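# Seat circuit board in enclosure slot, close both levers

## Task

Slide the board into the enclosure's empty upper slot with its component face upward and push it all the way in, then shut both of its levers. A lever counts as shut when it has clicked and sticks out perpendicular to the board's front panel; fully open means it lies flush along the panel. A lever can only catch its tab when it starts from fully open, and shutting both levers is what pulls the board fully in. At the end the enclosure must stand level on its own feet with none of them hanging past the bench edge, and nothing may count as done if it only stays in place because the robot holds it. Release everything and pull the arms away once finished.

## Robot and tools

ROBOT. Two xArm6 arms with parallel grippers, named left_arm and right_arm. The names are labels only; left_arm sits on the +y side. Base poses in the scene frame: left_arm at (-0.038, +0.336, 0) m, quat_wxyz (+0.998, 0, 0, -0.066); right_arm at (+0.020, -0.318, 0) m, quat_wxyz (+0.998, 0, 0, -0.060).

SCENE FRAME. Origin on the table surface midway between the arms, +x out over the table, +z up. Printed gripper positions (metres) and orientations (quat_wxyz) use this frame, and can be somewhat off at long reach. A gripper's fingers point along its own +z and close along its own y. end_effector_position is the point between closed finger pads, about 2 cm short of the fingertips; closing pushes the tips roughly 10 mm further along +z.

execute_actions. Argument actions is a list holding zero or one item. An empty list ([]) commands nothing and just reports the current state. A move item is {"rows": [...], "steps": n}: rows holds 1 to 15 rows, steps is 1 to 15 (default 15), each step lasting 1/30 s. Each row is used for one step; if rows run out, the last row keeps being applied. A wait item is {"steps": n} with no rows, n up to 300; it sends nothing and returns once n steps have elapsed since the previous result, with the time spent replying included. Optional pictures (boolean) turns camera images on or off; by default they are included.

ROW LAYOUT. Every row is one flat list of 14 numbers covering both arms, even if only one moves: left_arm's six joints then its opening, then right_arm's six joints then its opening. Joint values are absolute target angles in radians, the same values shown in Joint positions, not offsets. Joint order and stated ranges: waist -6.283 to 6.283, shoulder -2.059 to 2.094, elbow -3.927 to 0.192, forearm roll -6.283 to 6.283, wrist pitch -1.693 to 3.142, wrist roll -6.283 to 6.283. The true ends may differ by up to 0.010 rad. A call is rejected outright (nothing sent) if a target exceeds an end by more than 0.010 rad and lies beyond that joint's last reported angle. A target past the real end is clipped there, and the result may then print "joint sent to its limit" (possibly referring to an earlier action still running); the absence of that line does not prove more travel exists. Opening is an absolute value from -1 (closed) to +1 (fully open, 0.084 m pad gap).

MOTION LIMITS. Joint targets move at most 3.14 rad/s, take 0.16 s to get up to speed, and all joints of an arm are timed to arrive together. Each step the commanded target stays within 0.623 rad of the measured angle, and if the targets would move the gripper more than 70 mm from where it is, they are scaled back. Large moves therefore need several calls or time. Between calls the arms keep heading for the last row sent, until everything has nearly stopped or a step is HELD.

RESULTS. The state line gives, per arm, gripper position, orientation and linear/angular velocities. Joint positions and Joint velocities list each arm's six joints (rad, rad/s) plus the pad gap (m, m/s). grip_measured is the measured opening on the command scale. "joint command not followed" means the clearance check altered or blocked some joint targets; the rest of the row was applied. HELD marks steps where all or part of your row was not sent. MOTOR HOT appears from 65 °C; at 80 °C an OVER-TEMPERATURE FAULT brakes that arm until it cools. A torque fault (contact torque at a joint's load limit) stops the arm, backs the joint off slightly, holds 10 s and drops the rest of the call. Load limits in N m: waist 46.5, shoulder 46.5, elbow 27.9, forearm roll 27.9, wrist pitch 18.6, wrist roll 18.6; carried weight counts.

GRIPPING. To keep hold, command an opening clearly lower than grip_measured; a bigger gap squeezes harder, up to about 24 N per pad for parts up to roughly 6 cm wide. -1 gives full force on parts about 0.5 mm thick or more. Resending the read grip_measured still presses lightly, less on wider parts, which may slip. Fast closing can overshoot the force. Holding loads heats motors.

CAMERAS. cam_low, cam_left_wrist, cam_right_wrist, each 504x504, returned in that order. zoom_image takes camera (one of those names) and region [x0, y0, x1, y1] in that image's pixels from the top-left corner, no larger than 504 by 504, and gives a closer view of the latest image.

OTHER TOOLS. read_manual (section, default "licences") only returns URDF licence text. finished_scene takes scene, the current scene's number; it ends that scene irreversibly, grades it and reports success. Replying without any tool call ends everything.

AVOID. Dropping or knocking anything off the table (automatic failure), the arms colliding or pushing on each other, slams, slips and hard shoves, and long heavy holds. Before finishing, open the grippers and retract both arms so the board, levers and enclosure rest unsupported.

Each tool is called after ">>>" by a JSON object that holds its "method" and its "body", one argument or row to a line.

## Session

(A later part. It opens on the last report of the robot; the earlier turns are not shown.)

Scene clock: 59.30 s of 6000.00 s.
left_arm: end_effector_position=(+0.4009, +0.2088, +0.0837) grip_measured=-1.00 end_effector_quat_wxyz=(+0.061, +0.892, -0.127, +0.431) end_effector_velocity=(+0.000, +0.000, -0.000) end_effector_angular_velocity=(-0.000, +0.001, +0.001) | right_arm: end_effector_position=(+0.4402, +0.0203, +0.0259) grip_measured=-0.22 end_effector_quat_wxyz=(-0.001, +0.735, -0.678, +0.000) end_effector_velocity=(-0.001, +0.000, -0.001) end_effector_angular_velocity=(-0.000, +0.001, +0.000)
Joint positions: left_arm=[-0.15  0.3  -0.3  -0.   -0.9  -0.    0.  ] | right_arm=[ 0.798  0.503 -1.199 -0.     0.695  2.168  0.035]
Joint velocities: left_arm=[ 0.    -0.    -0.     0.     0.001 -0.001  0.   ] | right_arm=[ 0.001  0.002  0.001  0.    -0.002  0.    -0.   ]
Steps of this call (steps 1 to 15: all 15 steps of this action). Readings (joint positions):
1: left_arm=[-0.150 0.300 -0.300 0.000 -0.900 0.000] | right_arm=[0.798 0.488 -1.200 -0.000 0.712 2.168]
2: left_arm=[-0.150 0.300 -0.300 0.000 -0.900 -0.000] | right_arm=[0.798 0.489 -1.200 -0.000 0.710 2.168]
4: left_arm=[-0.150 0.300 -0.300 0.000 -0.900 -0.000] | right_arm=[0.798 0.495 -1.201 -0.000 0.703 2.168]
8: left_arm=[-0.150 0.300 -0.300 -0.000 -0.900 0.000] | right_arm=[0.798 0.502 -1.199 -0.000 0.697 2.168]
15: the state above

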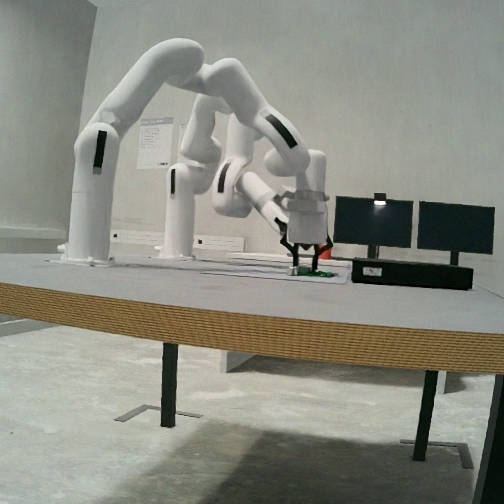

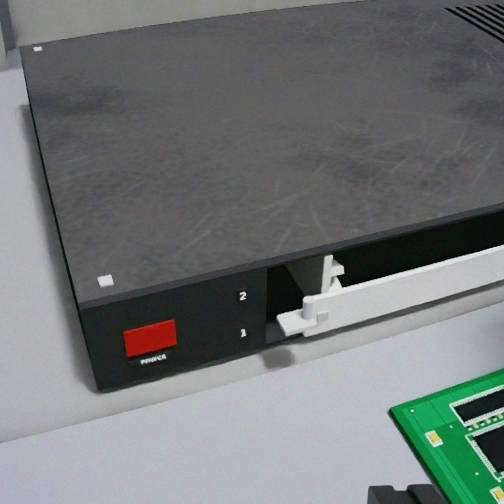

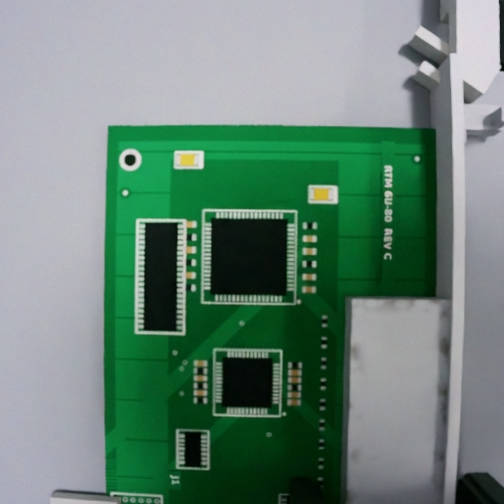

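>>> {"method": "execute_actions", "body": {
  "actions": [
    {"rows":[[-0.15,0.3,-0.3,0,-0.9,0,-1,0.798,0.502,-1.199,0,0.697,2.168,-0.4],[-0.15,0.3,-0.3,0,-0.9,0,-1,0.798,0.502,-1.199,0,0.697,2.168,-0.45],[-0.15,0.3,-0.3,0,-0.9,0,-1,0.798,0.502,-1.199,0,0.697,2.168,-0.5],[-0.15,0.3,-0.3,0,-0.9,0,-1,0.798,0.502,-1.199,0,0.697,2.168,-0.6],[-0.15,0.3,-0.3,0,-0.9,0,-1,0.798,0.502,-1.199,0,0.697,2.168,-1]],"steps":12}
  ],
  "pictures": false
}}

>>> {"method": "execute_actions", "body": {
  "actions": [
    {"rows":[[-0.2,0.3,-0.3,0,-0.9,0,-1,0.783,0.485,-1.264,0,0.779,2.153,-1]]}
  ]
}}

>>> {"method": "zoom_image", "body": {
  "camera": "cam_low",
  "region": [270,240,370,290]
}}

Scene clock: 65.27 s of 6000.00 s.
left_arm: end_effector_position=(+0.4009, +0.2088, +0.0837) grip_measured=-1.00 end_effector_quat_wxyz=(+0.061, +0.892, -0.127, +0.431) end_effector_velocity=(+0.000, +0.000, +0.000) end_effector_angular_velocity=(-0.001, -0.001, +0.001) | right_arm: end_effector_position=(+0.4398, +0.0202, +0.0261) grip_measured=-0.45 end_effector_quat_wxyz=(-0.000, +0.735, -0.678, -0.000) end_effector_velocity=(-0.001, -0.000, -0.001) end_effector_angular_velocity=(-0.002, +0.001, +0.001)
Joint positions: left_arm=[-0.15  0.3  -0.3  -0.   -0.9  -0.    0.  ] | right_arm=[ 0.798  0.502 -1.199  0.     0.697  2.168  0.024]
Joint velocities: left_arm=[ 0.     0.    -0.     0.    -0.001 -0.001  0.   ] | right_arm=[ 0.     0.001  0.001 -0.001  0.     0.    -0.   ]
Steps of this call (steps 1 to 15: the robot went on to your last target; steps 16 to 90: nothing new was sent; then 2.57 s passed at rest; steps 91 to 102: all 12 steps of this action). Readings (joint positions):
91: left_arm=[-0.150 0.300 -0.300 0.000 -0.900 -0.000] | right_arm=[0.798 0.504 -1.199 -0.000 0.695 2.168]
92: left_arm=[-0.150 0.300 -0.300 0.000 -0.900 -0.000] | right_arm=[0.798 0.504 -1.200 -0.000 0.694 2.168]
94: left_arm=[-0.150 0.300 -0.300 0.000 -0.900 -0.000] | right_arm=[0.798 0.503 -1.199 0.000 0.696 2.168]
98: left_arm=[-0.150 0.300 -0.300 0.000 -0.900 -0.000] | right_arm=[0.798 0.502 -1.199 0.000 0.696 2.168]
102: the state above

Scene clock: 65.77 s of 6000.00 s.
left_arm: end_effector_position=(+0.3941, +0.1872, +0.0837) grip_measured=-1.00 end_effector_quat_wxyz=(+0.072, +0.888, -0.149, +0.429) end_effector_velocity=(-0.001, -0.001, -0.000) end_effector_angular_velocity=(+0.001, +0.002, -0.003) | right_arm: end_effector_position=(+0.4539, +0.0209, +0.0515) grip_measured=-0.45 end_effector_quat_wxyz=(+0.002, +0.735, -0.678, -0.000) end_effector_velocity=(+0.005, +0.004, +0.007) end_effector_angular_velocity=(+0.009, -0.011, +0.001)
Joint positions: left_arm=[-0.2  0.3 -0.3 -0.  -0.9 -0.   0. ] | right_arm=[ 0.783  0.486 -1.262 -0.     0.779  2.153  0.024]
Joint velocities: left_arm=[-0.003  0.    -0.     0.     0.002  0.001  0.   ] | right_arm=[-0.    -0.005 -0.013  0.001  0.004 -0.001 -0.   ]
Steps of this call (steps 1 to 15: all 15 steps of this action). Readings (joint positions):
1: left_arm=[-0.150 0.300 -0.300 -0.000 -0.900 0.000] | right_arm=[0.798 0.502 -1.199 0.000 0.697 2.168]
2: left_arm=[-0.152 0.300 -0.300 -0.000 -0.900 -0.000] | right_arm=[0.798 0.502 -1.201 0.000 0.700 2.167]
4: left_arm=[-0.171 0.300 -0.300 -0.000 -0.900 -0.000] | right_arm=[0.793 0.500 -1.217 -0.000 0.731 2.162]
8: left_arm=[-0.195 0.300 -0.300 0.000 -0.900 0.000] | right_arm=[0.784 0.487 -1.257 -0.000 0.769 2.155]
15: the state above

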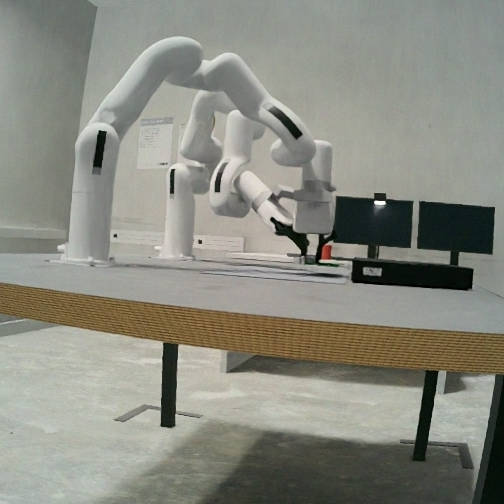

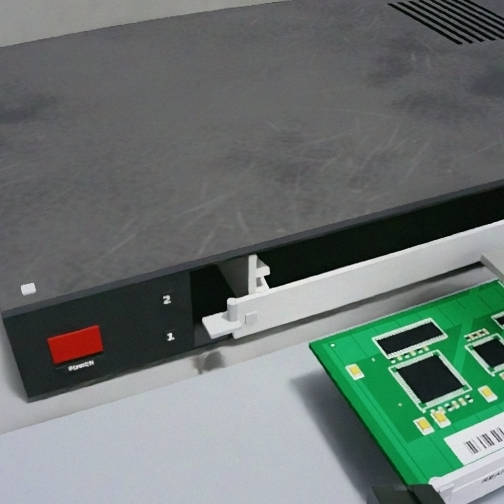

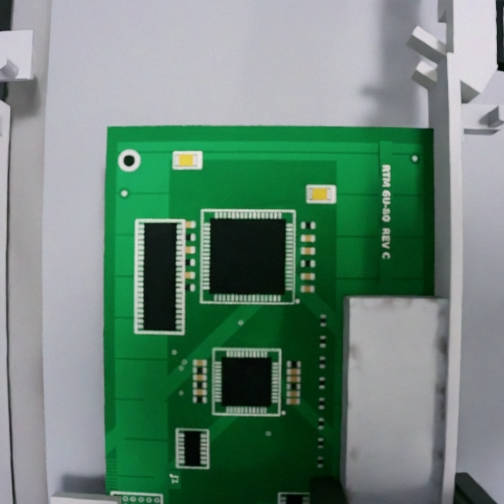

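Region (270, 240, 370, 290) of cam_low's 504x504 image, scaled by 5.040, with more detail than that image has.

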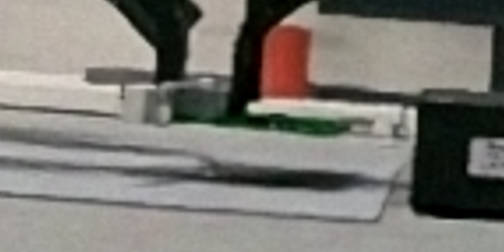

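>>> {"method": "execute_actions", "body": {
  "actions": [
    {"rows":[[-0.2,0.3,-0.3,0,-0.9,0,-1,0.7725,0.505,-1.304,0,0.799,2.142,-1],[-0.2,0.3,-0.3,0,-0.9,0,-1,0.7725,0.505,-1.304,0,0.799,2.142,-1],[-0.2,0.3,-0.3,0,-0.9,0,-1,0.7725,0.505,-1.304,0,0.799,2.142,-1],[-0.2,0.3,-0.3,0,-0.9,0,-1,0.7725,0.505,-1.304,0,0.799,2.142,-1],[-0.2,0.3,-0.3,0,-0.9,0,-1,0.761,0.534,-1.351,0,0.817,2.131,-1]]}
  ],
  "pictures": false
}}

>>> {"method": "execute_actions", "body": {
  "actions": [
    {"steps":8}
  ]
}}

Scene clock: 70.67 s of 6000.00 s.
left_arm: end_effector_position=(+0.3940, +0.1870, +0.0837) grip_measured=-1.00 end_effector_quat_wxyz=(+0.072, +0.888, -0.149, +0.429) end_effector_velocity=(-0.000, -0.000, -0.001) end_effector_angular_velocity=(+0.000, +0.002, -0.001) | right_arm: end_effector_position=(+0.4761, +0.0225, +0.0551) grip_measured=-0.45 end_effector_quat_wxyz=(+0.000, +0.735, -0.678, -0.000) end_effector_velocity=(+0.003, +0.001, -0.001) end_effector_angular_velocity=(-0.002, +0.003, +0.003)
Joint positions: left_arm=[-0.2  0.3 -0.3  0.  -0.9 -0.   0. ] | right_arm=[ 0.761  0.533 -1.349  0.     0.816  2.131  0.024]
Joint velocities: left_arm=[-0.001 -0.     0.     0.     0.002 -0.     0.   ] | right_arm=[-0.002  0.012 -0.019  0.     0.01  -0.005  0.   ]
Steps of this call (steps 1 to 15: the robot went on to your last target; steps 16 to 90: nothing new was sent; then 1.40 s passed at rest; steps 91 to 105: all 15 steps of this action). Readings (joint positions):
91: left_arm=[-0.200 0.300 -0.300 -0.000 -0.900 -0.000] | right_arm=[0.783 0.485 -1.264 0.000 0.779 2.153]
92: left_arm=[-0.200 0.300 -0.300 0.000 -0.900 0.000] | right_arm=[0.783 0.486 -1.266 0.000 0.781 2.152]
94: left_arm=[-0.200 0.300 -0.300 -0.000 -0.900 0.000] | right_arm=[0.779 0.494 -1.282 0.000 0.788 2.148]
98: left_arm=[-0.200 0.300 -0.300 -0.000 -0.900 0.000] | right_arm=[0.769 0.515 -1.321 -0.000 0.805 2.138]
105: the state above

Scene clock: 70.93 s of 6000.00 s.
left_arm: end_effector_position=(+0.3940, +0.1870, +0.0837) grip_measured=-1.00 end_effector_quat_wxyz=(+0.072, +0.888, -0.149, +0.429) end_effector_velocity=(+0.000, +0.000, +0.000) end_effector_angular_velocity=(+0.000, -0.002, -0.000) | right_arm: end_effector_position=(+0.4765, +0.0226, +0.0553) grip_measured=-0.45 end_effector_quat_wxyz=(+0.000, +0.735, -0.678, -0.000) end_effector_velocity=(+0.001, -0.001, -0.001) end_effector_angular_velocity=(-0.000, -0.000, -0.000)
Joint positions: left_arm=[-0.2  0.3 -0.3 -0.  -0.9  0.   0. ] | right_arm=[ 0.761  0.534 -1.351  0.     0.817  2.131  0.024]
Joint velocities: left_arm=[ 0.    -0.001 -0.    -0.    -0.001  0.001  0.   ] | right_arm=[-0.001  0.001 -0.001 -0.    -0.001 -0.001 -0.   ]
Steps of this call (steps 1 to 8: the robot went on to your last target). Readings (joint positions):
1: left_arm=[-0.200 0.300 -0.300 -0.000 -0.900 -0.000] | right_arm=[0.761 0.533 -1.350 0.000 0.817 2.131]
2: left_arm=[-0.200 0.300 -0.300 -0.000 -0.900 -0.000] | right_arm=[0.761 0.534 -1.350 0.000 0.817 2.131]
4: left_arm=[-0.200 0.300 -0.300 -0.000 -0.900 0.000] | right_arm=[0.761 0.534 -1.350 0.000 0.817 2.131]
8: the state above

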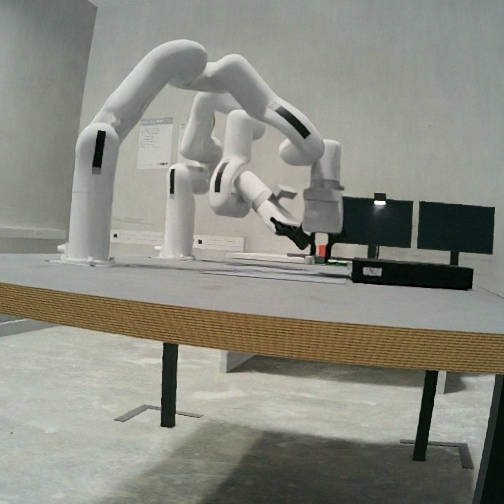

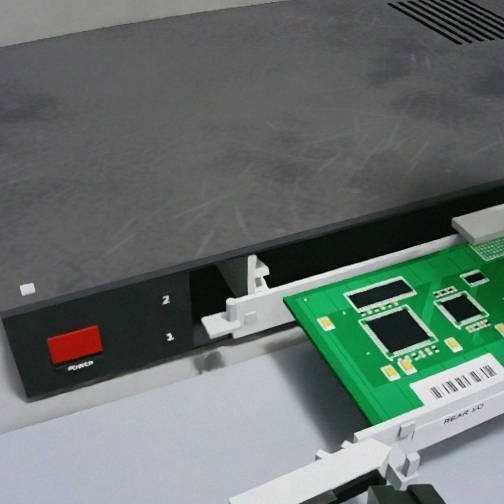

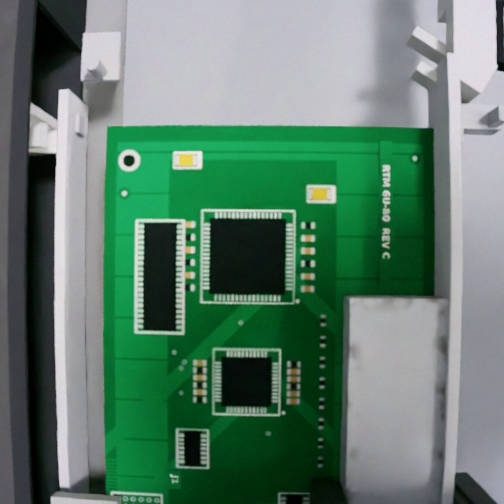

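>>> {"method": "execute_actions", "body": {
  "actions": [
    {"rows":[[-0.2,0.3,-0.3,0,-0.9,0,-1,0.756,0.567,-1.405,0,0.838,2.13,-1]]}
  ]
}}

>>> {"method": "zoom_image", "body": {
  "camera": "cam_left_wrist",
  "region": [200,230,330,340]
}}

>>> {"method": "zoom_image", "body": {
  "camera": "cam_right_wrist",
  "region": [30,50,190,200]
}}

Scene clock: 74.80 s of 6000.00 s.
left_arm: end_effector_position=(+0.3940, +0.1870, +0.0837) grip_measured=-1.00 end_effector_quat_wxyz=(+0.072, +0.888, -0.149, +0.429) end_effector_velocity=(+0.000, +0.000, +0.000) end_effector_angular_velocity=(-0.000, -0.001, +0.000) | right_arm: end_effector_position=(+0.4868, +0.0266, +0.0552) grip_measured=-0.45 end_effector_quat_wxyz=(+0.000, +0.734, -0.679, -0.000) end_effector_velocity=(+0.001, +0.001, +0.001) end_effector_angular_velocity=(+0.001, -0.003, +0.000)
Joint positions: left_arm=[-0.2  0.3 -0.3 -0.  -0.9 -0.   0. ] | right_arm=[ 0.756  0.567 -1.404  0.     0.838  2.13   0.024]
Joint velocities: left_arm=[ 0.001  0.    -0.    -0.    -0.001  0.     0.   ] | right_arm=[-0.     0.001 -0.004 -0.001 -0.     0.    -0.   ]
Steps of this call (steps 1 to 15: the robot went on to your last target; steps 16 to 90: nothing new was sent; then 0.37 s passed at rest; steps 91 to 105: all 15 steps of this action). Readings (joint positions):
91: left_arm=[-0.200 0.300 -0.300 -0.000 -0.900 -0.000] | right_arm=[0.761 0.534 -1.351 0.000 0.817 2.131]
92: left_arm=[-0.200 0.300 -0.300 -0.000 -0.900 -0.000] | right_arm=[0.761 0.535 -1.353 0.000 0.818 2.131]
94: left_arm=[-0.200 0.300 -0.300 0.000 -0.900 -0.000] | right_arm=[0.759 0.548 -1.374 0.000 0.826 2.131]
98: left_arm=[-0.200 0.300 -0.300 -0.000 -0.900 -0.000] | right_arm=[0.756 0.564 -1.400 -0.000 0.835 2.130]
105: the state above

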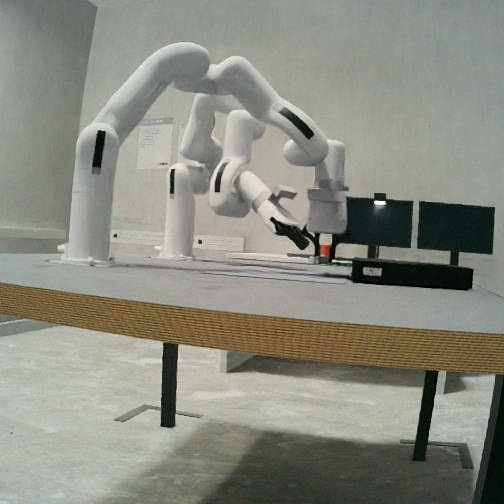

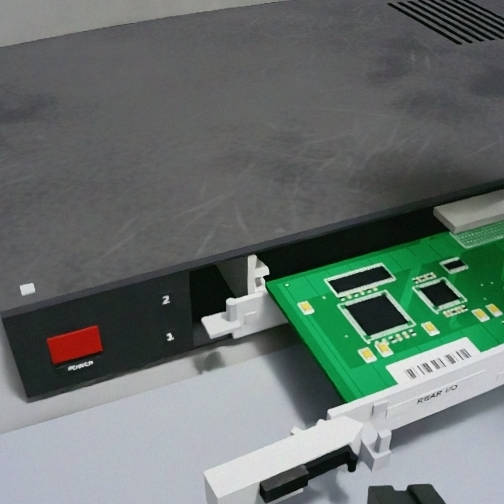

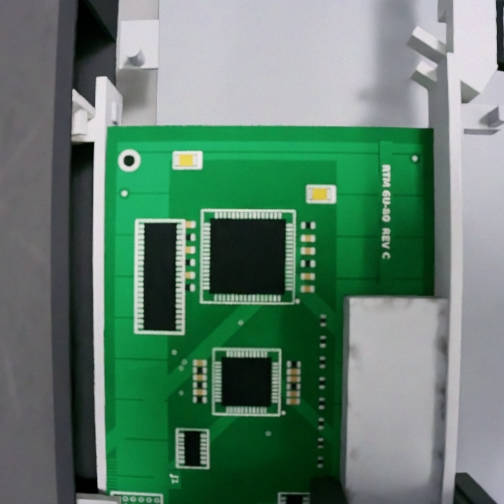

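Region (200, 230, 330, 340) of cam_left_wrist's 504x504 image, scaled by 3.877, with more detail than that image has; it fills the top 426 rows of this view, and the rest is white.

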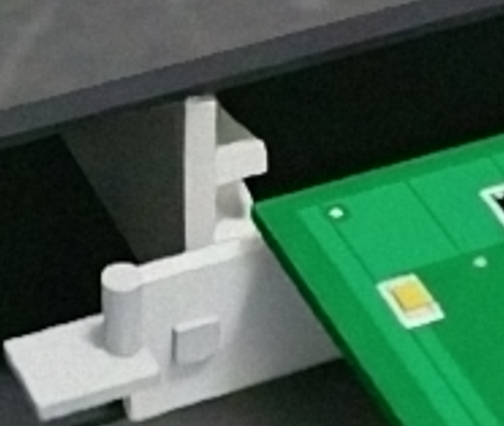

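Region (30, 50, 190, 200) of cam_right_wrist's 504x504 image, scaled by 3.150, with more detail than that image has; it fills the top 472 rows of this view, and the rest is white.

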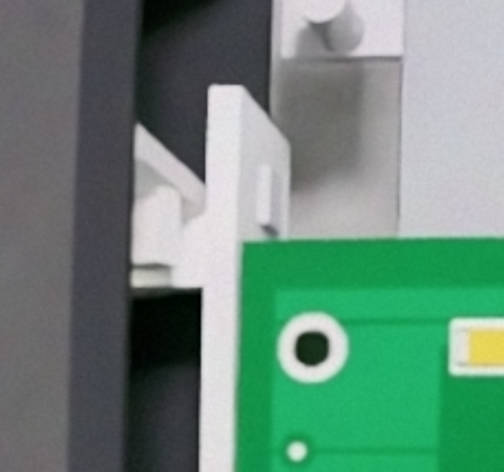

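>>> {"method": "execute_actions", "body": {
  "actions": [
    {"rows":[[-0.2,0.3,-0.3,0,-0.9,0,-1,0.756,0.569,-1.405,0,0.836,2.122,-1],[-0.2,0.3,-0.3,0,-0.9,0,-1,0.756,0.569,-1.405,0,0.836,2.122,-1],[-0.2,0.3,-0.3,0,-0.9,0,-1,0.756,0.569,-1.405,0,0.836,2.122,-1],[-0.2,0.3,-0.3,0,-0.9,0,-1,0.75,0.586,-1.433,0,0.847,2.116,-1],[-0.2,0.3,-0.3,0,-0.9,0,-1,0.75,0.586,-1.433,0,0.847,2.116,-1],[-0.2,0.3,-0.3,0,-0.9,0,-1,0.75,0.586,-1.433,0,0.847,2.116,-1],[-0.2,0.3,-0.3,0,-0.9,0,-1,0.744,0.604,-1.462,0,0.858,2.11,-1]]}
  ]
}}

>>> {"method": "zoom_image", "body": {
  "camera": "cam_left_wrist",
  "region": [200,230,330,340]
}}

Scene clock: 81.67 s of 6000.00 s.
left_arm: end_effector_position=(+0.3940, +0.1870, +0.0837) grip_measured=-1.00 end_effector_quat_wxyz=(+0.072, +0.888, -0.149, +0.429) end_effector_velocity=(+0.000, +0.000, +0.000) end_effector_angular_velocity=(-0.001, -0.001, +0.001) | right_arm: end_effector_position=(+0.4995, +0.0274, +0.0540) grip_measured=-0.45 end_effector_quat_wxyz=(-0.000, +0.736, -0.677, +0.000) end_effector_velocity=(+0.005, +0.000, -0.002) end_effector_angular_velocity=(-0.003, +0.005, +0.003)
Joint positions: left_arm=[-0.2  0.3 -0.3 -0.  -0.9  0.   0. ] | right_arm=[ 0.744  0.602 -1.459 -0.     0.857  2.111  0.024]
Joint velocities: left_arm=[ 0.     0.    -0.     0.    -0.001 -0.001  0.   ] | right_arm=[-0.004  0.019 -0.029  0.     0.015 -0.007 -0.   ]
Steps of this call (steps 1 to 15: the robot went on to your last target; steps 16 to 90: nothing new was sent; then 3.37 s passed at rest; steps 91 to 105: all 15 steps of this action). Readings (joint positions):
91: left_arm=[-0.200 0.300 -0.300 0.000 -0.900 -0.000] | right_arm=[0.756 0.567 -1.405 0.000 0.838 2.130]
92: left_arm=[-0.200 0.300 -0.300 -0.000 -0.900 -0.000] | right_arm=[0.756 0.567 -1.405 0.000 0.838 2.129]
94: left_arm=[-0.200 0.300 -0.300 0.000 -0.900 0.000] | right_arm=[0.756 0.568 -1.405 -0.000 0.837 2.126]
98: left_arm=[-0.200 0.300 -0.300 -0.000 -0.900 0.000] | right_arm=[0.752 0.581 -1.425 0.000 0.844 2.119]
105: the state above

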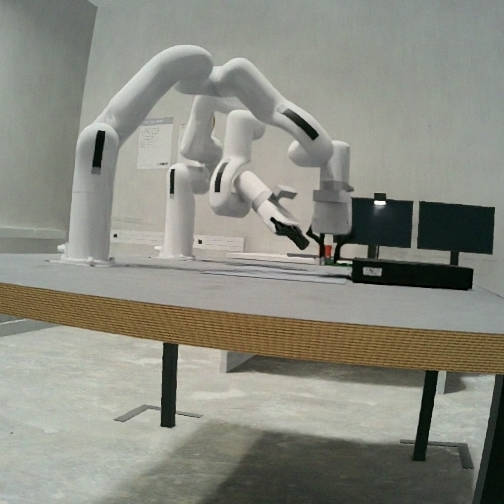

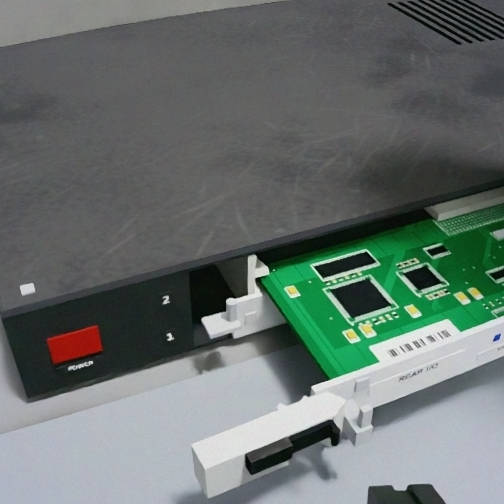

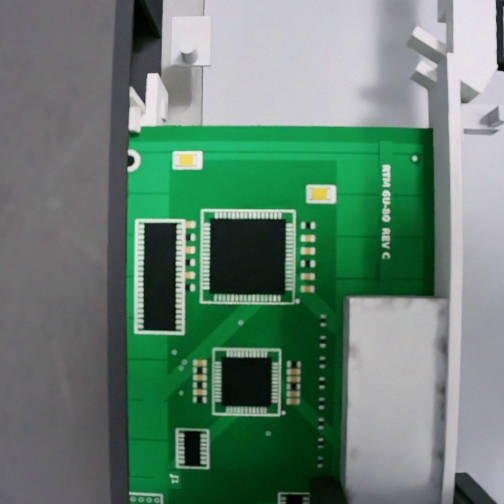

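Region (200, 230, 330, 340) of cam_left_wrist's 504x504 image, scaled by 3.877, with more detail than that image has; it fills the top 426 rows of this view, and the rest is white.

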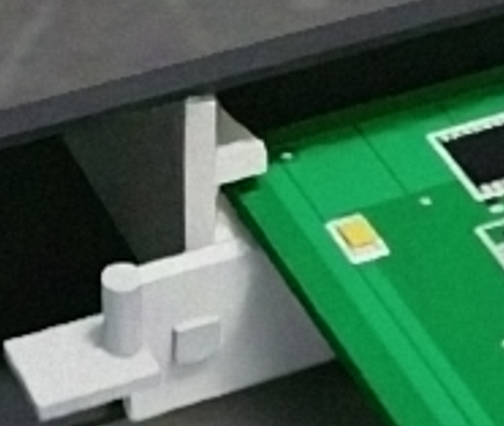

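>>> {"method": "execute_actions", "body": {
  "actions": [
    {"rows":[[-0.2,0.3,-0.3,0,-0.9,0,-1,0.737,0.627,-1.499,0,0.872,2.103,-1],[-0.2,0.3,-0.3,0,-0.9,0,-1,0.737,0.627,-1.499,0,0.872,2.103,-1],[-0.2,0.3,-0.3,0,-0.9,0,-1,0.737,0.627,-1.499,0,0.872,2.103,-1],[-0.2,0.3,-0.3,0,-0.9,0,-1,0.7295,0.65,-1.537,0,0.887,2.096,-1],[-0.2,0.3,-0.3,0,-0.9,0,-1,0.7295,0.65,-1.537,0,0.887,2.096,-1],[-0.2,0.3,-0.3,0,-0.9,0,-1,0.7295,0.65,-1.537,0,0.887,2.096,-1],[-0.2,0.3,-0.3,0,-0.9,0,-1,0.7225,0.673,-1.575,0,0.902,2.089,-1],[-0.2,0.3,-0.3,0,-0.9,0,-1,0.7225,0.673,-1.575,0,0.902,2.089,-1],[-0.2,0.3,-0.3,0,-0.9,0,-1,0.7225,0.673,-1.575,0,0.902,2.089,-1],[-0.2,0.3,-0.3,0,-0.9,0,-1,0.716,0.696,-1.613,0,0.917,2.082,-1]]}
  ]
}}

Scene clock: 86.17 s of 6000.00 s.
left_arm: end_effector_position=(+0.3940, +0.1870, +0.0837) grip_measured=-1.00 end_effector_quat_wxyz=(+0.072, +0.888, -0.149, +0.429) end_effector_velocity=(+0.000, +0.000, -0.000) end_effector_angular_velocity=(+0.001, -0.000, -0.000) | right_arm: end_effector_position=(+0.5299, +0.0294, +0.0533) grip_measured=-0.45 end_effector_quat_wxyz=(-0.001, +0.736, -0.677, +0.000) end_effector_velocity=(+0.033, -0.001, -0.002) end_effector_angular_velocity=(-0.003, +0.004, +0.001)
Joint positions: left_arm=[-0.2  0.3 -0.3  0.  -0.9 -0.   0. ] | right_arm=[ 0.718  0.688 -1.601  0.     0.91   2.085  0.024]
Joint velocities: left_arm=[ 0.     0.001 -0.     0.    -0.001  0.001  0.   ] | right_arm=[-0.03   0.098 -0.163 -0.001  0.07  -0.03  -0.   ]
Steps of this call (steps 1 to 15: the robot went on to your last target; steps 16 to 90: nothing new was sent; then 1.00 s passed at rest; steps 91 to 105: all 15 steps of this action). Readings (joint positions):
91: left_arm=[-0.200 0.300 -0.300 0.000 -0.900 0.000] | right_arm=[0.744 0.604 -1.462 -0.000 0.858 2.110]
92: left_arm=[-0.200 0.300 -0.300 0.000 -0.900 0.000] | right_arm=[0.744 0.605 -1.464 -0.000 0.859 2.109]
94: left_arm=[-0.200 0.300 -0.300 0.000 -0.900 0.000] | right_arm=[0.741 0.614 -1.477 -0.001 0.867 2.106]
98: left_arm=[-0.200 0.300 -0.300 0.000 -0.900 0.000] | right_arm=[0.732 0.641 -1.522 0.000 0.879 2.099]
105: the state above

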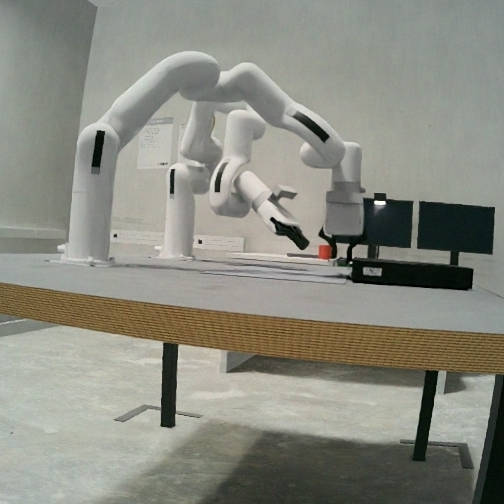

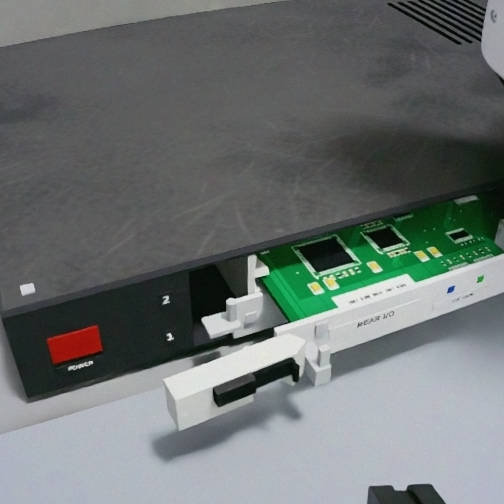

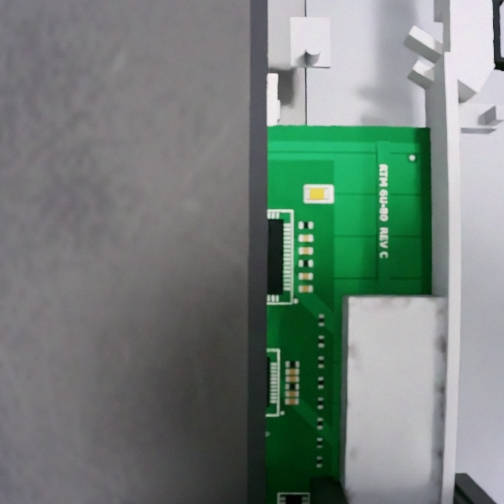

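>>> {"method": "execute_actions", "body": {
  "actions": [
    {"rows":[[-0.1,0.1,-0.9,0,0.3,0.6,0,0.716,0.696,-1.613,0,0.917,2.082,-0.3]],"steps":10}
  ],
  "pictures": false
}}

>>> {"method": "execute_actions", "body": {
  "actions": [
    {"rows":[[-0.1,0.1,-0.9,0,0.5,1.2,0,0.716,0.63,-1.635,0,1.005,2.082,-0.3]]}
  ],
  "pictures": false
}}

>>> {"method": "execute_actions", "body": {
  "actions": [
    {"rows":[[-0.121,0.433,-1.303,0,0.87,1.233,-0.2,0.493,0.395,-1.246,0,0.851,-1.283,-0.2]]}
  ],
  "pictures": false
}}

>>> {"method": "execute_actions", "body": {
  "actions": [
    {"steps":40}
  ]
}}

Scene clock: 95.90 s of 6000.00 s.
left_arm: end_effector_position=(+0.4709, +0.1797, +0.1355) grip_measured=-0.02 end_effector_quat_wxyz=(+0.021, +0.864, -0.222, +0.452) end_effector_velocity=(+0.265, -0.005, +0.198) end_effector_angular_velocity=(+0.644, -0.146, -0.346) | right_arm: end_effector_position=(+0.5314, +0.0286, +0.0522) grip_measured=-0.32 end_effector_quat_wxyz=(+0.001, +0.736, -0.677, -0.000) end_effector_velocity=(-0.000, -0.000, +0.001) end_effector_angular_velocity=(-0.000, +0.001, +0.001)
Joint positions: left_arm=[-0.166  0.232 -0.505  0.    -0.665  0.205  0.043] | right_arm=[ 0.716  0.696 -1.612  0.     0.918  2.082  0.03 ]
Joint velocities: left_arm=[ 0.136 -0.267 -0.801  0.     1.117  0.816  0.002] | right_arm=[ 0.    -0.002 -0.     0.     0.003 -0.001  0.001]
Steps of this call (steps 1 to 30: the robot went on to your last target; steps 31 to 90: nothing new was sent; then 6.40 s passed at rest; steps 91 to 100: all 10 steps of this action). Readings (joint positions):
91: left_arm=[-0.200 0.300 -0.300 -0.000 -0.900 0.000] | right_arm=[0.716 0.696 -1.613 0.000 0.917 2.082]
92: left_arm=[-0.200 0.299 -0.302 0.000 -0.897 0.003] | right_arm=[0.716 0.696 -1.613 0.000 0.917 2.082]
94: left_arm=[-0.194 0.289 -0.333 0.000 -0.857 0.040] | right_arm=[0.716 0.696 -1.613 -0.000 0.917 2.082]
98: left_arm=[-0.175 0.249 -0.454 -0.000 -0.735 0.152] | right_arm=[0.716 0.696 -1.612 0.000 0.918 2.082]
100: the state above

Scene clock: 96.40 s of 6000.00 s.
left_arm: end_effector_position=(+0.4989, +0.2079, +0.1582) grip_measured=-0.01 end_effector_quat_wxyz=(-0.090, +0.763, -0.611, +0.191) end_effector_velocity=(-0.272, +0.080, -0.215) end_effector_angular_velocity=(+0.772, +1.392, -0.918) | right_arm: end_effector_position=(+0.5303, +0.0280, +0.0937) grip_measured=-0.32 end_effector_quat_wxyz=(+0.002, +0.737, -0.676, -0.000) end_effector_velocity=(+0.004, +0.003, +0.010) end_effector_angular_velocity=(+0.009, -0.013, +0.001)
Joint positions: left_arm=[-0.102  0.104 -0.886 -0.     0.358  1.115  0.044] | right_arm=[ 0.716  0.632 -1.633  0.     1.005  2.082  0.03 ]
Joint velocities: left_arm=[ 0.027 -0.035 -0.125  0.001  1.693  1.036 -0.   ] | right_arm=[-0.    -0.009 -0.011  0.     0.005 -0.001  0.   ]
Steps of this call (steps 1 to 15: all 15 steps of this action). Readings (joint positions):
1: left_arm=[-0.161 0.223 -0.533 0.000 -0.626 0.233] | right_arm=[0.716 0.696 -1.612 0.000 0.918 2.082]
2: left_arm=[-0.157 0.213 -0.561 0.000 -0.585 0.264] | right_arm=[0.716 0.695 -1.612 -0.000 0.921 2.082]
4: left_arm=[-0.147 0.194 -0.618 -0.000 -0.492 0.352] | right_arm=[0.716 0.678 -1.615 -0.000 0.951 2.082]
8: left_arm=[-0.125 0.150 -0.750 -0.000 -0.214 0.632] | right_arm=[0.716 0.634 -1.638 -0.000 0.992 2.082]
15: the state above

Scene clock: 96.90 s of 6000.00 s.
left_arm: end_effector_position=(+0.4996, +0.1971, +0.0901) grip_measured=-0.22 end_effector_quat_wxyz=(-0.001, +0.737, -0.676, +0.002) end_effector_velocity=(+0.017, -0.004, +0.016) end_effector_angular_velocity=(+0.000, +0.000, -0.008) | right_arm: end_effector_position=(+0.5311, -0.0955, +0.0914) grip_measured=-0.22 end_effector_quat_wxyz=(+0.000, +0.897, -0.442, -0.000) end_effector_velocity=(-0.034, -0.219, -0.012) end_effector_angular_velocity=(-0.000, +0.004, +2.294)
Joint positions: left_arm=[-0.121  0.428 -1.296  0.     0.864  1.232  0.035] | right_arm=[ 0.531  0.436 -1.313 -0.     0.878  1.326  0.035]
Joint velocities: left_arm=[ 0.     0.028 -0.095 -0.     0.068  0.008 -0.   ] | right_arm=[-0.336 -0.348  0.572 -0.    -0.22  -2.63   0.   ]
Steps of this call (steps 1 to 15: all 15 steps of this action). Readings (joint positions):
1: left_arm=[-0.101 0.103 -0.889 0.000 0.407 1.145] | right_arm=[0.716 0.632 -1.633 0.000 1.005 2.082]
2: left_arm=[-0.101 0.105 -0.893 0.000 0.445 1.165] | right_arm=[0.715 0.630 -1.632 0.000 1.003 2.079]
4: left_arm=[-0.104 0.135 -0.934 0.000 0.530 1.192] | right_arm=[0.704 0.615 -1.608 0.000 0.991 2.038]
8: left_arm=[-0.116 0.323 -1.166 -0.000 0.752 1.221] | right_arm=[0.631 0.543 -1.488 -0.000 0.946 1.837]
15: the state above

Scene clock: 98.23 s of 6000.00 s.
left_arm: end_effector_position=(+0.5000, +0.1968, +0.0897) grip_measured=-0.22 end_effector_quat_wxyz=(+0.000, +0.736, -0.677, +0.000) end_effector_velocity=(-0.000, -0.000, -0.000) end_effector_angular_velocity=(+0.000, +0.000, -0.000) | right_arm: end_effector_position=(+0.5262, -0.1200, +0.0900) grip_measured=-0.22 end_effector_quat_wxyz=(+0.000, +0.677, +0.736, +0.000) end_effector_velocity=(+0.000, -0.001, -0.001) end_effector_angular_velocity=(-0.000, +0.000, +0.013)
Joint positions: left_arm=[-0.121  0.433 -1.303 -0.     0.87   1.233  0.035] | right_arm=[ 0.493  0.395 -1.246  0.     0.851 -1.282  0.035]
Joint velocities: left_arm=[-0.001  0.    -0.    -0.     0.    -0.001 -0.   ] | right_arm=[-0.001  0.001  0.    -0.    -0.001 -0.013  0.   ]
Steps of this call (steps 1 to 40: the robot went on to your last target). Readings (joint positions):
1: left_arm=[-0.121 0.429 -1.299 0.000 0.866 1.232] | right_arm=[0.521 0.425 -1.295 -0.000 0.871 1.238]
2: left_arm=[-0.121 0.430 -1.300 0.000 0.867 1.233] | right_arm=[0.513 0.417 -1.281 -0.000 0.865 1.149]
4: left_arm=[-0.121 0.431 -1.302 0.000 0.869 1.233] | right_arm=[0.502 0.406 -1.263 -0.000 0.858 0.972]
8: left_arm=[-0.121 0.432 -1.302 0.000 0.870 1.233] | right_arm=[0.496 0.398 -1.250 0.000 0.852 0.620]
40: the state above

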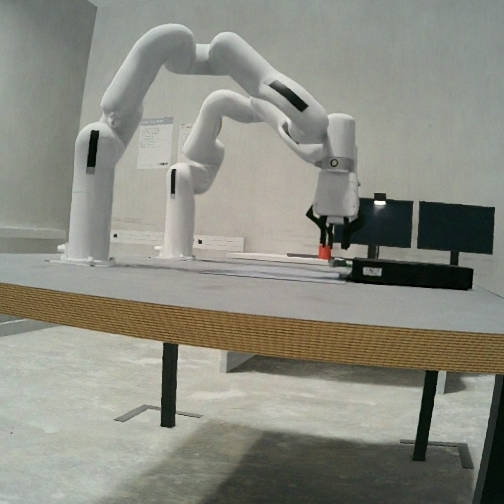

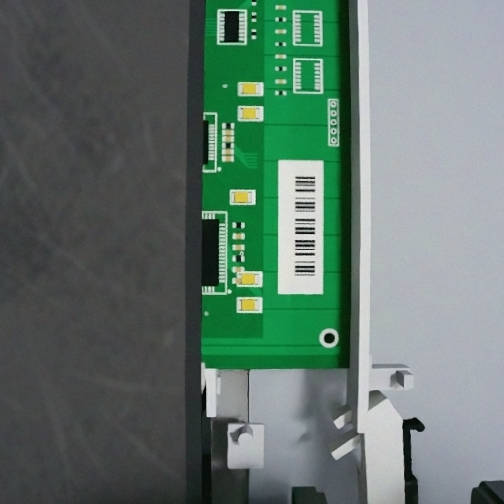

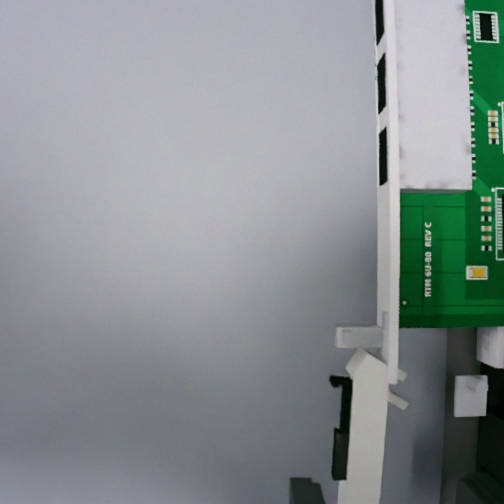

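>>> {"method": "execute_actions", "body": {
  "actions": [
    {"rows":[[-0.1015,0.467,-1.253,0,0.786,1.2525,-0.2,0.496,0.435,-1.2,0,0.765,-1.28,-0.2]]}
  ],
  "pictures": false
}}

>>> {"method": "execute_actions", "body": {
  "actions": [
    {"rows":[[-0.1015,0.467,-1.253,0,0.786,1.2525,-0.55,0.496,0.435,-1.2,0,0.765,-1.28,-0.55]],"steps":10}
  ]
}}

Scene clock: 103.73 s of 6000.00 s.
left_arm: end_effector_position=(+0.4968, +0.2086, +0.0593) grip_measured=-0.22 end_effector_quat_wxyz=(-0.000, +0.736, -0.677, +0.001) end_effector_velocity=(-0.005, +0.002, -0.007) end_effector_angular_velocity=(+0.003, +0.014, -0.000) | right_arm: end_effector_position=(+0.5207, -0.1204, +0.0586) grip_measured=-0.22 end_effector_quat_wxyz=(+0.000, +0.676, +0.737, +0.001) end_effector_velocity=(-0.005, -0.001, -0.007) end_effector_angular_velocity=(-0.005, +0.010, +0.001)
Joint positions: left_arm=[-0.102  0.466 -1.254 -0.     0.786  1.252  0.035] | right_arm=[ 0.496  0.434 -1.201 -0.     0.765 -1.28   0.035]
Joint velocities: left_arm=[ 0.001  0.005  0.012  0.    -0.003  0.001 -0.   ] | right_arm=[ 0.001  0.007  0.011 -0.001 -0.006  0.001 -0.   ]
Steps of this call (steps 1 to 30: the robot went on to your last target; steps 31 to 90: nothing new was sent; then 2.00 s passed at rest; steps 91 to 105: all 15 steps of this action). Readings (joint positions):
91: left_arm=[-0.121 0.433 -1.303 -0.000 0.870 1.233] | right_arm=[0.493 0.395 -1.246 -0.000 0.851 -1.283]
92: left_arm=[-0.121 0.434 -1.302 -0.000 0.867 1.234] | right_arm=[0.493 0.396 -1.245 -0.000 0.848 -1.283]
94: left_arm=[-0.115 0.443 -1.289 -0.000 0.837 1.240] | right_arm=[0.494 0.407 -1.233 -0.000 0.818 -1.282]
98: left_arm=[-0.103 0.466 -1.254 0.000 0.798 1.250] | right_arm=[0.496 0.433 -1.201 0.000 0.777 -1.280]
105: the state above

Scene clock: 104.07 s of 6000.00 s.
left_arm: end_effector_position=(+0.4961, +0.2088, +0.0584) grip_measured=-0.57 end_effector_quat_wxyz=(-0.000, +0.736, -0.677, +0.000) end_effector_velocity=(-0.001, +0.000, -0.000) end_effector_angular_velocity=(+0.000, +0.001, +0.000) | right_arm: end_effector_position=(+0.5202, -0.1207, +0.0577) grip_measured=-0.57 end_effector_quat_wxyz=(+0.000, +0.676, +0.737, +0.000) end_effector_velocity=(-0.001, -0.000, -0.000) end_effector_angular_velocity=(+0.000, +0.001, +0.001)
Joint positions: left_arm=[-0.102  0.467 -1.253 -0.     0.786  1.252  0.019] | right_arm=[ 0.496  0.435 -1.2   -0.     0.765 -1.28   0.019]
Joint velocities: left_arm=[-0.    -0.     0.001  0.     0.001 -0.    -0.001] | right_arm=[ 0.    -0.001  0.002  0.001  0.    -0.001 -0.001]
Steps of this call (steps 1 to 10: all 10 steps of this action). Readings (joint positions):
1: left_arm=[-0.102 0.466 -1.254 -0.000 0.786 1.252] | right_arm=[0.496 0.434 -1.201 -0.000 0.765 -1.280]
2: left_arm=[-0.102 0.466 -1.254 -0.000 0.786 1.252] | right_arm=[0.496 0.434 -1.201 -0.000 0.765 -1.280]
4: left_arm=[-0.102 0.467 -1.253 -0.000 0.786 1.252] | right_arm=[0.496 0.435 -1.200 -0.000 0.765 -1.280]
8: left_arm=[-0.102 0.467 -1.253 -0.000 0.786 1.252] | right_arm=[0.496 0.435 -1.200 -0.000 0.765 -1.280]
10: the state above

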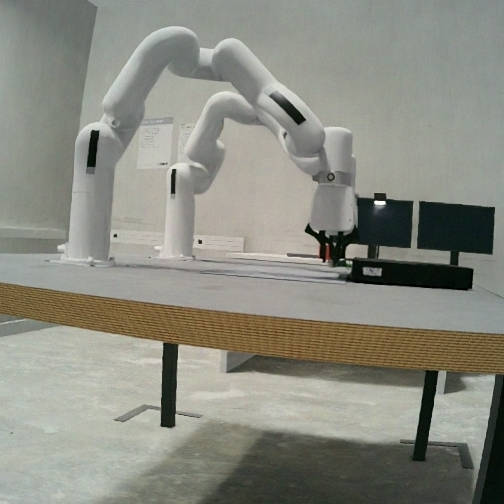

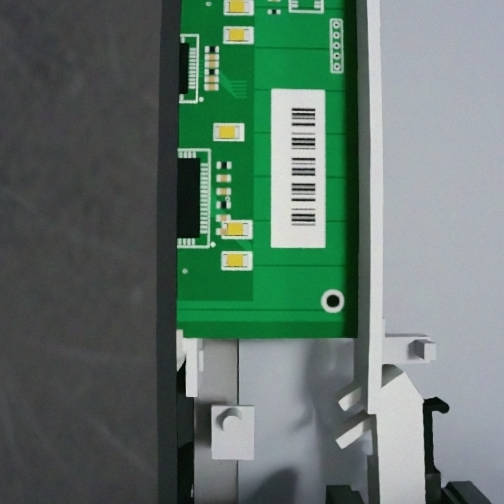

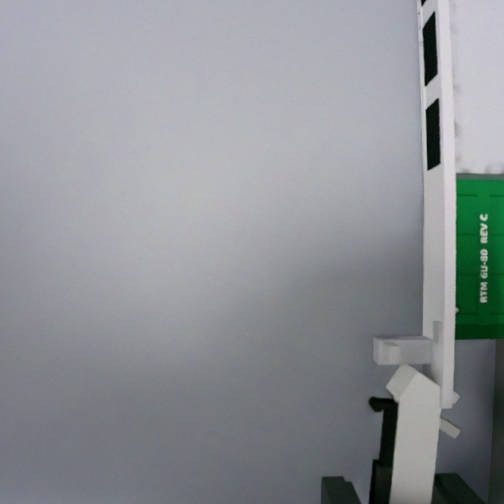

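>>> {"method": "execute_actions", "body": {
  "actions": [
    {"rows":[[-0.098,0.485,-1.282,0,0.797,1.256,-0.55,0.492,0.456,-1.234,0,0.778,-1.284,-0.55],[-0.098,0.485,-1.282,0,0.797,1.256,-0.55,0.492,0.456,-1.234,0,0.778,-1.284,-0.55],[-0.098,0.485,-1.282,0,0.797,1.256,-0.55,0.492,0.456,-1.234,0,0.778,-1.284,-0.55],[-0.095,0.503,-1.311,0,0.808,1.259,-0.55,0.488,0.477,-1.268,0,0.791,-1.288,-0.55],[-0.095,0.503,-1.311,0,0.808,1.259,-0.55,0.488,0.477,-1.268,0,0.791,-1.288,-0.55],[-0.095,0.503,-1.311,0,0.808,1.259,-0.55,0.488,0.477,-1.268,0,0.791,-1.288,-0.55],[-0.091,0.521,-1.34,0,0.819,1.263,-0.55,0.485,0.498,-1.303,0,0.805,-1.291,-0.55],[-0.091,0.521,-1.34,0,0.819,1.263,-0.55,0.485,0.498,-1.303,0,0.805,-1.291,-0.55],[-0.091,0.521,-1.34,0,0.819,1.263,-0.55,0.485,0.498,-1.303,0,0.805,-1.291,-0.55],[-0.088,0.539,-1.369,0,0.83,1.266,-0.55,0.481,0.519,-1.337,0,0.818,-1.295,-0.55]]}
  ],
  "pictures": false
}}

>>> {"method": "execute_actions", "body": {
  "actions": [
    {"steps":8}
  ]
}}

Scene clock: 109.30 s of 6000.00 s.
left_arm: end_effector_position=(+0.5186, +0.2107, +0.0585) grip_measured=-0.57 end_effector_quat_wxyz=(+0.000, +0.736, -0.677, -0.001) end_effector_velocity=(+0.100, +0.001, +0.022) end_effector_angular_velocity=(-0.039, -0.208, +0.025) | right_arm: end_effector_position=(+0.5462, -0.1184, +0.0580) grip_measured=-0.57 end_effector_quat_wxyz=(-0.001, +0.676, +0.737, -0.002) end_effector_velocity=(+0.121, +0.009, +0.031) end_effector_angular_velocity=(+0.074, -0.237, -0.032)
Joint positions: left_arm=[-0.089  0.532 -1.359  0.     0.829  1.265  0.019] | right_arm=[ 0.483  0.511 -1.324 -0.     0.817 -1.294  0.019]
Joint velocities: left_arm=[ 0.039  0.125 -0.223  0.01  -0.114  0.006 -0.007] | right_arm=[-0.056  0.14  -0.268 -0.02  -0.12  -0.011 -0.006]
Steps of this call (steps 1 to 15: the robot went on to your last target; steps 16 to 90: nothing new was sent; then 1.73 s passed at rest; steps 91 to 105: all 15 steps of this action). Readings (joint positions):
91: left_arm=[-0.101 0.467 -1.253 0.000 0.786 1.253] | right_arm=[0.496 0.435 -1.200 0.000 0.765 -1.280]
92: left_arm=[-0.101 0.468 -1.255 0.000 0.787 1.253] | right_arm=[0.496 0.436 -1.202 0.000 0.766 -1.280]
94: left_arm=[-0.100 0.475 -1.266 0.000 0.792 1.254] | right_arm=[0.494 0.445 -1.215 0.000 0.771 -1.282]
98: left_arm=[-0.096 0.495 -1.298 0.000 0.806 1.258] | right_arm=[0.490 0.468 -1.253 0.000 0.787 -1.286]
105: the state above

Scene clock: 109.57 s of 6000.00 s.
left_arm: end_effector_position=(+0.5217, +0.2108, +0.0582) grip_measured=-0.57 end_effector_quat_wxyz=(-0.000, +0.736, -0.676, +0.001) end_effector_velocity=(-0.000, +0.000, +0.001) end_effector_angular_velocity=(+0.001, +0.002, -0.002) | right_arm: end_effector_position=(+0.5497, -0.1181, +0.0576) grip_measured=-0.57 end_effector_quat_wxyz=(-0.000, +0.676, +0.737, -0.000) end_effector_velocity=(+0.000, -0.000, +0.001) end_effector_angular_velocity=(-0.000, +0.002, +0.003)
Joint positions: left_arm=[-0.088  0.54  -1.369  0.     0.828  1.266  0.019] | right_arm=[ 0.481  0.52  -1.336 -0.     0.817 -1.295  0.019]
Joint velocities: left_arm=[-0.    -0.001 -0.002  0.     0.006  0.002  0.   ] | right_arm=[-0.    -0.    -0.003  0.001  0.005 -0.003  0.   ]
Steps of this call (steps 1 to 8: the robot went on to your last target). Readings (joint positions):
1: left_arm=[-0.088 0.535 -1.365 0.000 0.826 1.265] | right_arm=[0.481 0.515 -1.331 -0.000 0.814 -1.294]
2: left_arm=[-0.088 0.537 -1.367 0.000 0.826 1.265] | right_arm=[0.481 0.517 -1.334 -0.000 0.816 -1.294]
4: left_arm=[-0.088 0.539 -1.368 0.000 0.827 1.266] | right_arm=[0.481 0.519 -1.335 -0.000 0.816 -1.295]
8: the state above

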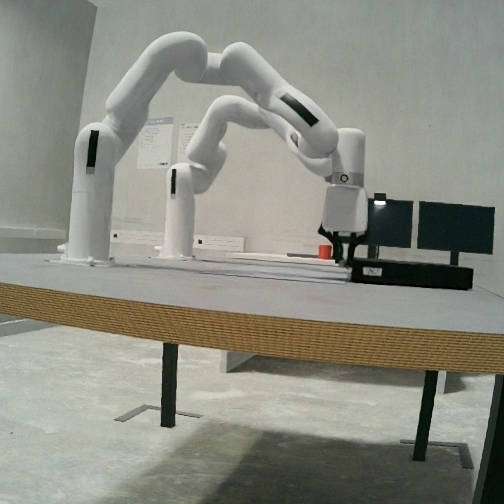

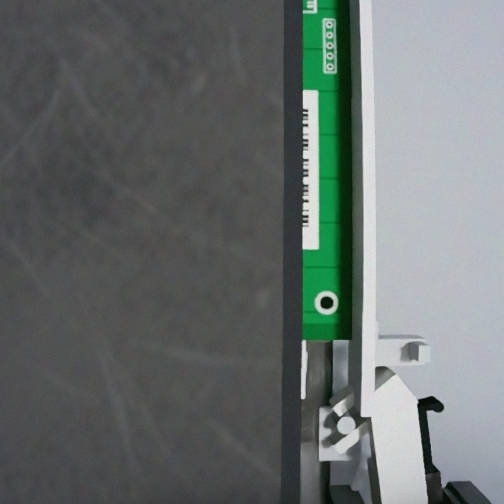

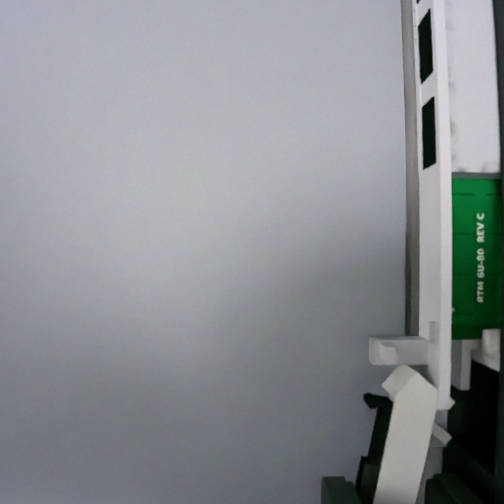

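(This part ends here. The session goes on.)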